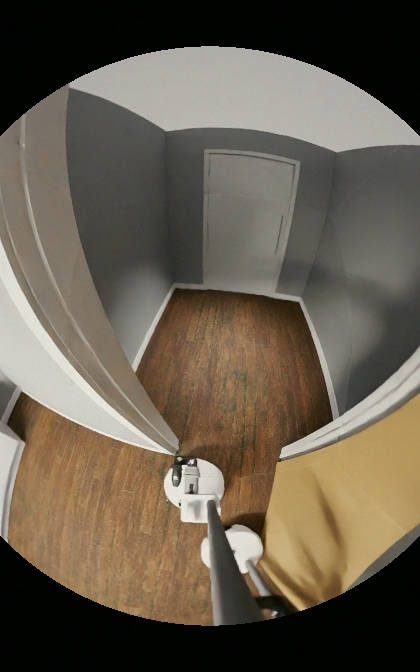

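>>> {"op": "execute_actions", "data": {
  "actions": [
    {"r1":{"base":{"strafe_m":-0.15},"pace":"slow"}}
  ],
  "cameras": []
}}

>>> {"op": "execute_actions", "data": {
  "actions": [
    {"r1":{"base":{"translate_m":1.1},"joints":{"lift_m":0.85},"pace":"fast"}}
  ],
  "cameras": []
}}

>>> {"op": "execute_actions", "data": {
  "actions": [
    {"r1":{"base":{"strafe_m":-0.55},"joints":{"wrist_yaw_rad":0,"gripper_m":0.08}},"r2":{"joints":{"wrist_yaw_rad":0},"pace":"slow"}}
  ],
  "cameras": ["r1_wrist_camera","r1_head_camera"]
}}

Scene clock: 195.67 s.
r1.base_odometry: x=-0.961 y=+1.557 heading=+1.718 (m, m, rad; r1's odometry frame)
r1.turned_by_wheels: +0.000 (rad since the last result)
r1.turned_by_imu: -0.002 (rad since the last result)
r1.base_tilt: forward=+0.2 right=-0.3 (deg)
r1.lidar_m: 2.49 0.41 0.38 1.66 2.11 2.97 0.32 0.35 0.44 0.45 0.54 1.90
r1.base_status: done
r1.joint_positions: lift_m=+0.200 arm_m=+0.002 wrist_yaw_rad=+3.050 wrist_pitch_rad=-0.014 wrist_roll_rad=-0.017 gripper_m=+0.050
r1.joint_status: not commanded
r1.motor_effort: lift_m=+17(17) arm_m=-1(1) wrist_yaw_rad=-3(2) wrist_pitch_rad=-3(3) wrist_roll_rad=-1(0) gripper_m=-1(4) wheel_0=+0(7) wheel_1=-2(6) wheel_2=-1(1) (%)
r1.hand_pose: x=-0.1068 y=+0.1135 z=+0.3823 quat_wxyz=(+0.046, +0.006, -0.009, +0.999) (m; r1's base frame)
r1.wrist_depth_mm: 134 142 - - - - - / 109 138 - - - - - / 111 137 - - - - - / 127 153 - - - - - / 647 - - - - - - / 661 723 207 1618 200 1537 1430 / 539 492 525 158 960 991 976
r2.base_odometry: x=-0.702 y=-1.424 heading=-1.462 (m, m, rad; r2's odometry frame)
r2.turned_by_wheels: +0.000 (rad since the last result)
r2.turned_by_imu: -0.002 (rad since the last result)
r2.base_tilt: forward=+0.1 right=-0.3 (deg)
r2.lidar_m: 0.35 0.35 1.17 2.11 2.32 2.44 2.40 2.56 - - 0.25 0.38
r2.base_status: not commanded
r2.joint_positions: lift_m=+0.860 arm_m=+0.003 wrist_yaw_rad=+2.950 wrist_pitch_rad=+0.003 wrist_roll_rad=-0.006 gripper_m=+0.080
r2.joint_status: not commanded
r2.motor_effort: lift_m=+19(19) arm_m=-3(3) wrist_yaw_rad=+0(2) wrist_pitch_rad=-9(9) wrist_roll_rad=+5(4) gripper_m=-25(25) wheel_0=+1(1) wheel_1=-3(3) wheel_2=+2(3) (%)
r2.hand_pose: x=-0.0924 y=+0.1408 z=+1.0372 quat_wxyz=(+0.096, -0.002, -0.003, +0.995) (m; r2's base frame)
r2.wrist_depth_mm: 138 - - - - - - / 120 171 - - - - - / 128 168 - - - - - / 139 241 182 - 174 - - / - - 183 215 150 - - / - 177 175 202 148 181 - / - - 189 - 138 - -
pictures: none
No camera images: the call's "cameras" was empty. Leave "cameras" out to get every camera's image.

Scene clock: 199.77 s.
r1.base_odometry: x=-1.122 y=+2.645 heading=+1.718 (m, m, rad; r1's odometry frame)
r1.turned_by_wheels: +0.000 (rad since the last result)
r1.turned_by_imu: -0.005 (rad since the last result)
r1.base_tilt: forward=+0.2 right=-0.3 (deg)
r1.lidar_m: 1.42 1.03 0.80 0.76 0.87 0.78 1.44 1.00 1.26 1.26 1.39 1.45
r1.base_status: done
r1.joint_positions: lift_m=+0.850 arm_m=+0.002 wrist_yaw_rad=+3.050 wrist_pitch_rad=-0.014 wrist_roll_rad=-0.017 gripper_m=+0.050
r1.joint_status: all done
r1.motor_effort: lift_m=+21(23) arm_m=-1(1) wrist_yaw_rad=-2(1) wrist_pitch_rad=-4(3) wrist_roll_rad=+0(0) gripper_m=+0(4) wheel_0=+0(7) wheel_1=-1(8) wheel_2=+0(11) (%)
r1.hand_pose: x=-0.1068 y=+0.1135 z=+1.0320 quat_wxyz=(+0.046, +0.006, -0.009, +0.999) (m; r1's base frame)
r1.wrist_depth_mm: 135 142 - - 891 891 878 / 110 138 - - 891 866 891 / 111 137 - - 878 878 878 / 127 152 1808 - 891 878 866 / 1008 1464 - - 904 878 854 / 1042 1430 207 - 200 866 866 / 1060 1255 1808 159 842 854 854
r2.base_odometry: x=-0.702 y=-1.424 heading=-1.462 (m, m, rad; r2's odometry frame)
r2.turned_by_wheels: +0.000 (rad since the last result)
r2.turned_by_imu: -0.002 (rad since the last result)
r2.base_tilt: forward=+0.2 right=+0.0 (deg)
r2.lidar_m: 1.42 0.88 1.15 2.12 2.29 2.45 2.40 2.54 - - 0.25 0.38
r2.base_status: not commanded
r2.joint_positions: lift_m=+0.860 arm_m=+0.003 wrist_yaw_rad=+2.950 wrist_pitch_rad=+0.003 wrist_roll_rad=-0.006 gripper_m=+0.080
r2.joint_status: not commanded
r2.motor_effort: lift_m=+19(18) arm_m=-3(4) wrist_yaw_rad=+1(2) wrist_pitch_rad=-9(9) wrist_roll_rad=+3(3) gripper_m=-24(28) wheel_0=+1(1) wheel_1=-3(3) wheel_2=+2(3) (%)
r2.hand_pose: x=-0.0924 y=+0.1408 z=+1.0372 quat_wxyz=(+0.096, -0.002, -0.003, +0.995) (m; r2's base frame)
r2.wrist_depth_mm: 138 - - - - - - / 120 171 - - - - - / 128 168 - - - - - / 139 241 182 - 174 - - / - - 182 214 150 - - / - 177 175 202 149 180 - / - - 189 - 138 - -
pictures: none
No camera images: the call's "cameras" was empty. Leave "cameras" out to get every camera's image.

Scene clock: 202.93 s.
r1.base_odometry: x=-0.578 y=+2.726 heading=+1.718 (m, m, rad; r1's odometry frame)
r1.turned_by_wheels: +0.000 (rad since the last result)
r1.turned_by_imu: -0.004 (rad since the last result)
r1.base_tilt: forward=+0.2 right=-0.2 (deg)
r1.lidar_m: 1.32 1.50 1.35 1.34 1.09 1.25 0.83 0.90 0.72 0.70 0.79 1.21
r1.base_status: done
r1.joint_positions: lift_m=+0.850 arm_m=+0.002 wrist_yaw_rad=+0.000 wrist_pitch_rad=-0.013 wrist_roll_rad=-0.017 gripper_m=+0.080
r1.joint_status: all done
r1.motor_effort: lift_m=+20(21) arm_m=-1(1) wrist_yaw_rad=+0(6) wrist_pitch_rad=-4(3) wrist_roll_rad=+0(1) gripper_m=-1(3) wheel_0=-2(9) wheel_1=+0(6) wheel_2=+0(1) (%)
r1.hand_pose: x=+0.4609 y=-0.0874 z=+1.0320 quat_wxyz=(+1.000, -0.009, -0.007, +0.000) (m; r1's base frame)
r1.wrist_depth_mm: 1255 1255 1182 1182 1138 1118 1098 / 1281 1229 1160 1138 1138 1078 1098 / 1281 1255 1205 1160 1098 1118 1078 / 1255 1229 1229 1160 1118 1118 1078 / 1255 1205 1182 1182 1160 1118 1078 / 1255 1205 217 1138 198 1118 1078 / 1281 1205 1205 150 1118 1098 1078
r2.base_odometry: x=-0.702 y=-1.424 heading=-1.462 (m, m, rad; r2's odometry frame)
r2.turned_by_wheels: +0.000 (rad since the last result)
r2.turned_by_imu: -0.001 (rad since the last result)
r2.base_tilt: forward=+0.3 right=-0.2 (deg)
r2.lidar_m: 0.40 0.88 1.16 2.12 2.29 2.45 2.40 2.57 - - 0.25 0.37
r2.base_status: not commanded
r2.joint_positions: lift_m=+0.860 arm_m=+0.003 wrist_yaw_rad=+0.000 wrist_pitch_rad=+0.003 wrist_roll_rad=-0.006 gripper_m=+0.080
r2.joint_status: all done
r2.motor_effort: lift_m=+18(19) arm_m=-3(3) wrist_yaw_rad=-2(8) wrist_pitch_rad=-9(9) wrist_roll_rad=+4(5) gripper_m=-24(26) wheel_0=+1(1) wheel_1=-3(3) wheel_2=+2(3) (%)
r2.hand_pose: x=+0.4626 y=-0.0873 z=+1.0372 quat_wxyz=(+1.000, -0.003, +0.002, +0.000) (m; r2's base frame)
r2.wrist_depth_mm: 1464 - - - - - 394 / 1464 - - - - - 399 / 1464 - - - - - 399 / 1430 - 182 - 151 - 404 / 1430 1808 183 216 150 1863 407 / 1430 177 177 202 148 180 362 / 668 1863 189 - 138 - 389
pictures: r1_head_camera, r1_wrist_camera
Images, in order (width x height): r1_head_camera 420x560, r1_wrist_camera 616x392.

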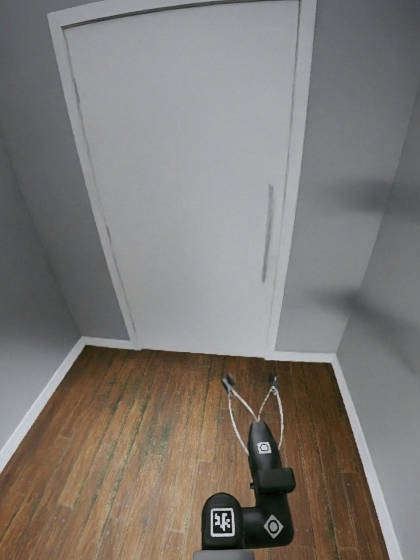

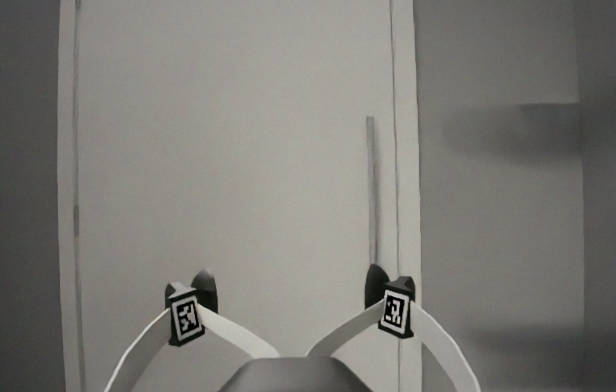

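>>> {"op": "execute_actions", "data": {
  "actions": [
    {"r1":{"base":{"strafe_m":-0.21}}}
  ],
  "cameras": []
}}

>>> {"op": "execute_actions", "data": {
  "actions": [
    {"r1":{"base":{"translate_m":0.33},"joints":{"arm_m":0.42}}}
  ],
  "cameras": ["r1_wrist_camera"]
}}

Scene clock: 206.73 s.
r1.base_odometry: x=-0.370 y=+2.757 heading=+1.717 (m, m, rad; r1's odometry frame)
r1.turned_by_wheels: +0.000 (rad since the last result)
r1.turned_by_imu: -0.002 (rad since the last result)
r1.base_tilt: forward=+0.2 right=-0.3 (deg)
r1.lidar_m: 1.31 1.47 1.57 1.55 1.26 1.31 0.84 0.66 0.50 0.51 0.56 0.88
r1.base_status: done
r1.joint_positions: lift_m=+0.850 arm_m=+0.002 wrist_yaw_rad=+0.000 wrist_pitch_rad=-0.013 wrist_roll_rad=-0.017 gripper_m=+0.080
r1.joint_status: not commanded
r1.motor_effort: lift_m=+20(20) arm_m=-1(1) wrist_yaw_rad=+1(3) wrist_pitch_rad=-4(3) wrist_roll_rad=+0(1) gripper_m=+4(3) wheel_0=-2(4) wheel_1=+0(6) wheel_2=+0(2) (%)
r1.hand_pose: x=+0.4609 y=-0.0874 z=+1.0320 quat_wxyz=(+1.000, -0.009, -0.007, +0.000) (m; r1's base frame)
r1.wrist_depth_mm: 1229 1205 1160 1138 1118 1060 809 / 1229 1182 1160 1160 1138 1078 820 / 1229 1205 1205 1138 1118 1060 831 / 1229 1205 1182 1138 1078 1098 831 / 1229 1205 1182 1118 1118 1098 842 / 1229 1205 217 1138 199 1078 854 / 1229 1205 1138 151 1098 1078 854
r2.base_odometry: x=-0.702 y=-1.424 heading=-1.462 (m, m, rad; r2's odometry frame)
r2.turned_by_wheels: +0.000 (rad since the last result)
r2.turned_by_imu: -0.002 (rad since the last result)
r2.base_tilt: forward=+0.2 right=-0.1 (deg)
r2.lidar_m: 0.39 0.88 1.15 2.12 2.30 2.45 2.40 2.56 - - 0.25 0.38
r2.base_status: not commanded
r2.joint_positions: lift_m=+0.860 arm_m=+0.003 wrist_yaw_rad=+0.000 wrist_pitch_rad=+0.003 wrist_roll_rad=-0.006 gripper_m=+0.080
r2.joint_status: not commanded
r2.motor_effort: lift_m=+19(19) arm_m=-4(4) wrist_yaw_rad=-2(1) wrist_pitch_rad=-9(9) wrist_roll_rad=+4(4) gripper_m=-25(21) wheel_0=+0(1) wheel_1=-3(3) wheel_2=+2(2) (%)
r2.hand_pose: x=+0.4626 y=-0.0873 z=+1.0372 quat_wxyz=(+1.000, -0.003, +0.002, +0.000) (m; r2's base frame)
r2.wrist_depth_mm: 1499 - - - - 1983 397 / 1464 - - - - - 397 / 1430 - - - - 1863 399 / 1430 - 182 - 174 1863 407 / 1430 1808 183 215 150 1366 410 / 1464 178 176 202 148 180 359 / 676 1863 189 - 138 1983 389
pictures: none
No camera images: the call's "cameras" was empty. Leave "cameras" out to get every camera's image.

Scene clock: 209.30 s.
r1.base_odometry: x=-0.419 y=+3.083 heading=+1.717 (m, m, rad; r1's odometry frame)
r1.turned_by_wheels: +0.000 (rad since the last result)
r1.turned_by_imu: -0.002 (rad since the last result)
r1.base_tilt: forward=+0.2 right=-0.3 (deg)
r1.lidar_m: 0.98 1.10 1.50 1.50 1.48 1.50 1.17 0.70 0.57 0.55 0.59 0.92
r1.base_status: done
r1.joint_positions: lift_m=+0.850 arm_m=+0.419 wrist_yaw_rad=+0.000 wrist_pitch_rad=-0.013 wrist_roll_rad=-0.017 gripper_m=+0.080
r1.joint_status: all done
r1.motor_effort: lift_m=+20(20) arm_m=+5(6) wrist_yaw_rad=-3(1) wrist_pitch_rad=-5(4) wrist_roll_rad=-1(0) gripper_m=-1(1) wheel_0=+1(4) wheel_1=+1(2) wheel_2=+0(10) (%)
r1.hand_pose: x=+0.8785 y=-0.0874 z=+1.0320 quat_wxyz=(+1.000, -0.009, -0.007, +0.000) (m; r1's base frame)
r1.wrist_depth_mm: 413 399 389 382 362 366 355 / 410 402 392 379 359 364 357 / 410 399 392 379 357 359 357 / 410 399 389 379 357 366 357 / 410 399 394 379 357 364 359 / 407 399 218 379 199 359 357 / 410 397 392 151 359 359 357
r2.base_odometry: x=-0.702 y=-1.424 heading=-1.462 (m, m, rad; r2's odometry frame)
r2.turned_by_wheels: +0.000 (rad since the last result)
r2.turned_by_imu: -0.001 (rad since the last result)
r2.base_tilt: forward=+0.2 right=-0.3 (deg)
r2.lidar_m: 0.37 0.88 1.17 2.11 2.30 2.45 2.39 2.57 - - 0.25 0.37
r2.base_status: not commanded
r2.joint_positions: lift_m=+0.860 arm_m=+0.003 wrist_yaw_rad=+0.000 wrist_pitch_rad=+0.003 wrist_roll_rad=-0.006 gripper_m=+0.080
r2.joint_status: not commanded
r2.motor_effort: lift_m=+19(19) arm_m=-4(3) wrist_yaw_rad=+0(1) wrist_pitch_rad=-8(9) wrist_roll_rad=+5(4) gripper_m=-22(26) wheel_0=+1(1) wheel_1=-3(3) wheel_2=+3(2) (%)
r2.hand_pose: x=+0.4626 y=-0.0873 z=+1.0372 quat_wxyz=(+1.000, -0.003, +0.002, +0.000) (m; r2's base frame)
r2.wrist_depth_mm: 1499 - - - - - 397 / 1464 - - - - - 399 / 1464 - - - - - 402 / 1430 - 182 - 174 - 404 / 1464 1808 183 215 150 1863 410 / 1430 178 175 203 148 180 362 / 676 1863 189 - 138 1983 392
pictures: r1_wrist_camera
Images, in order (width x height): r1_wrist_camera 616x392.

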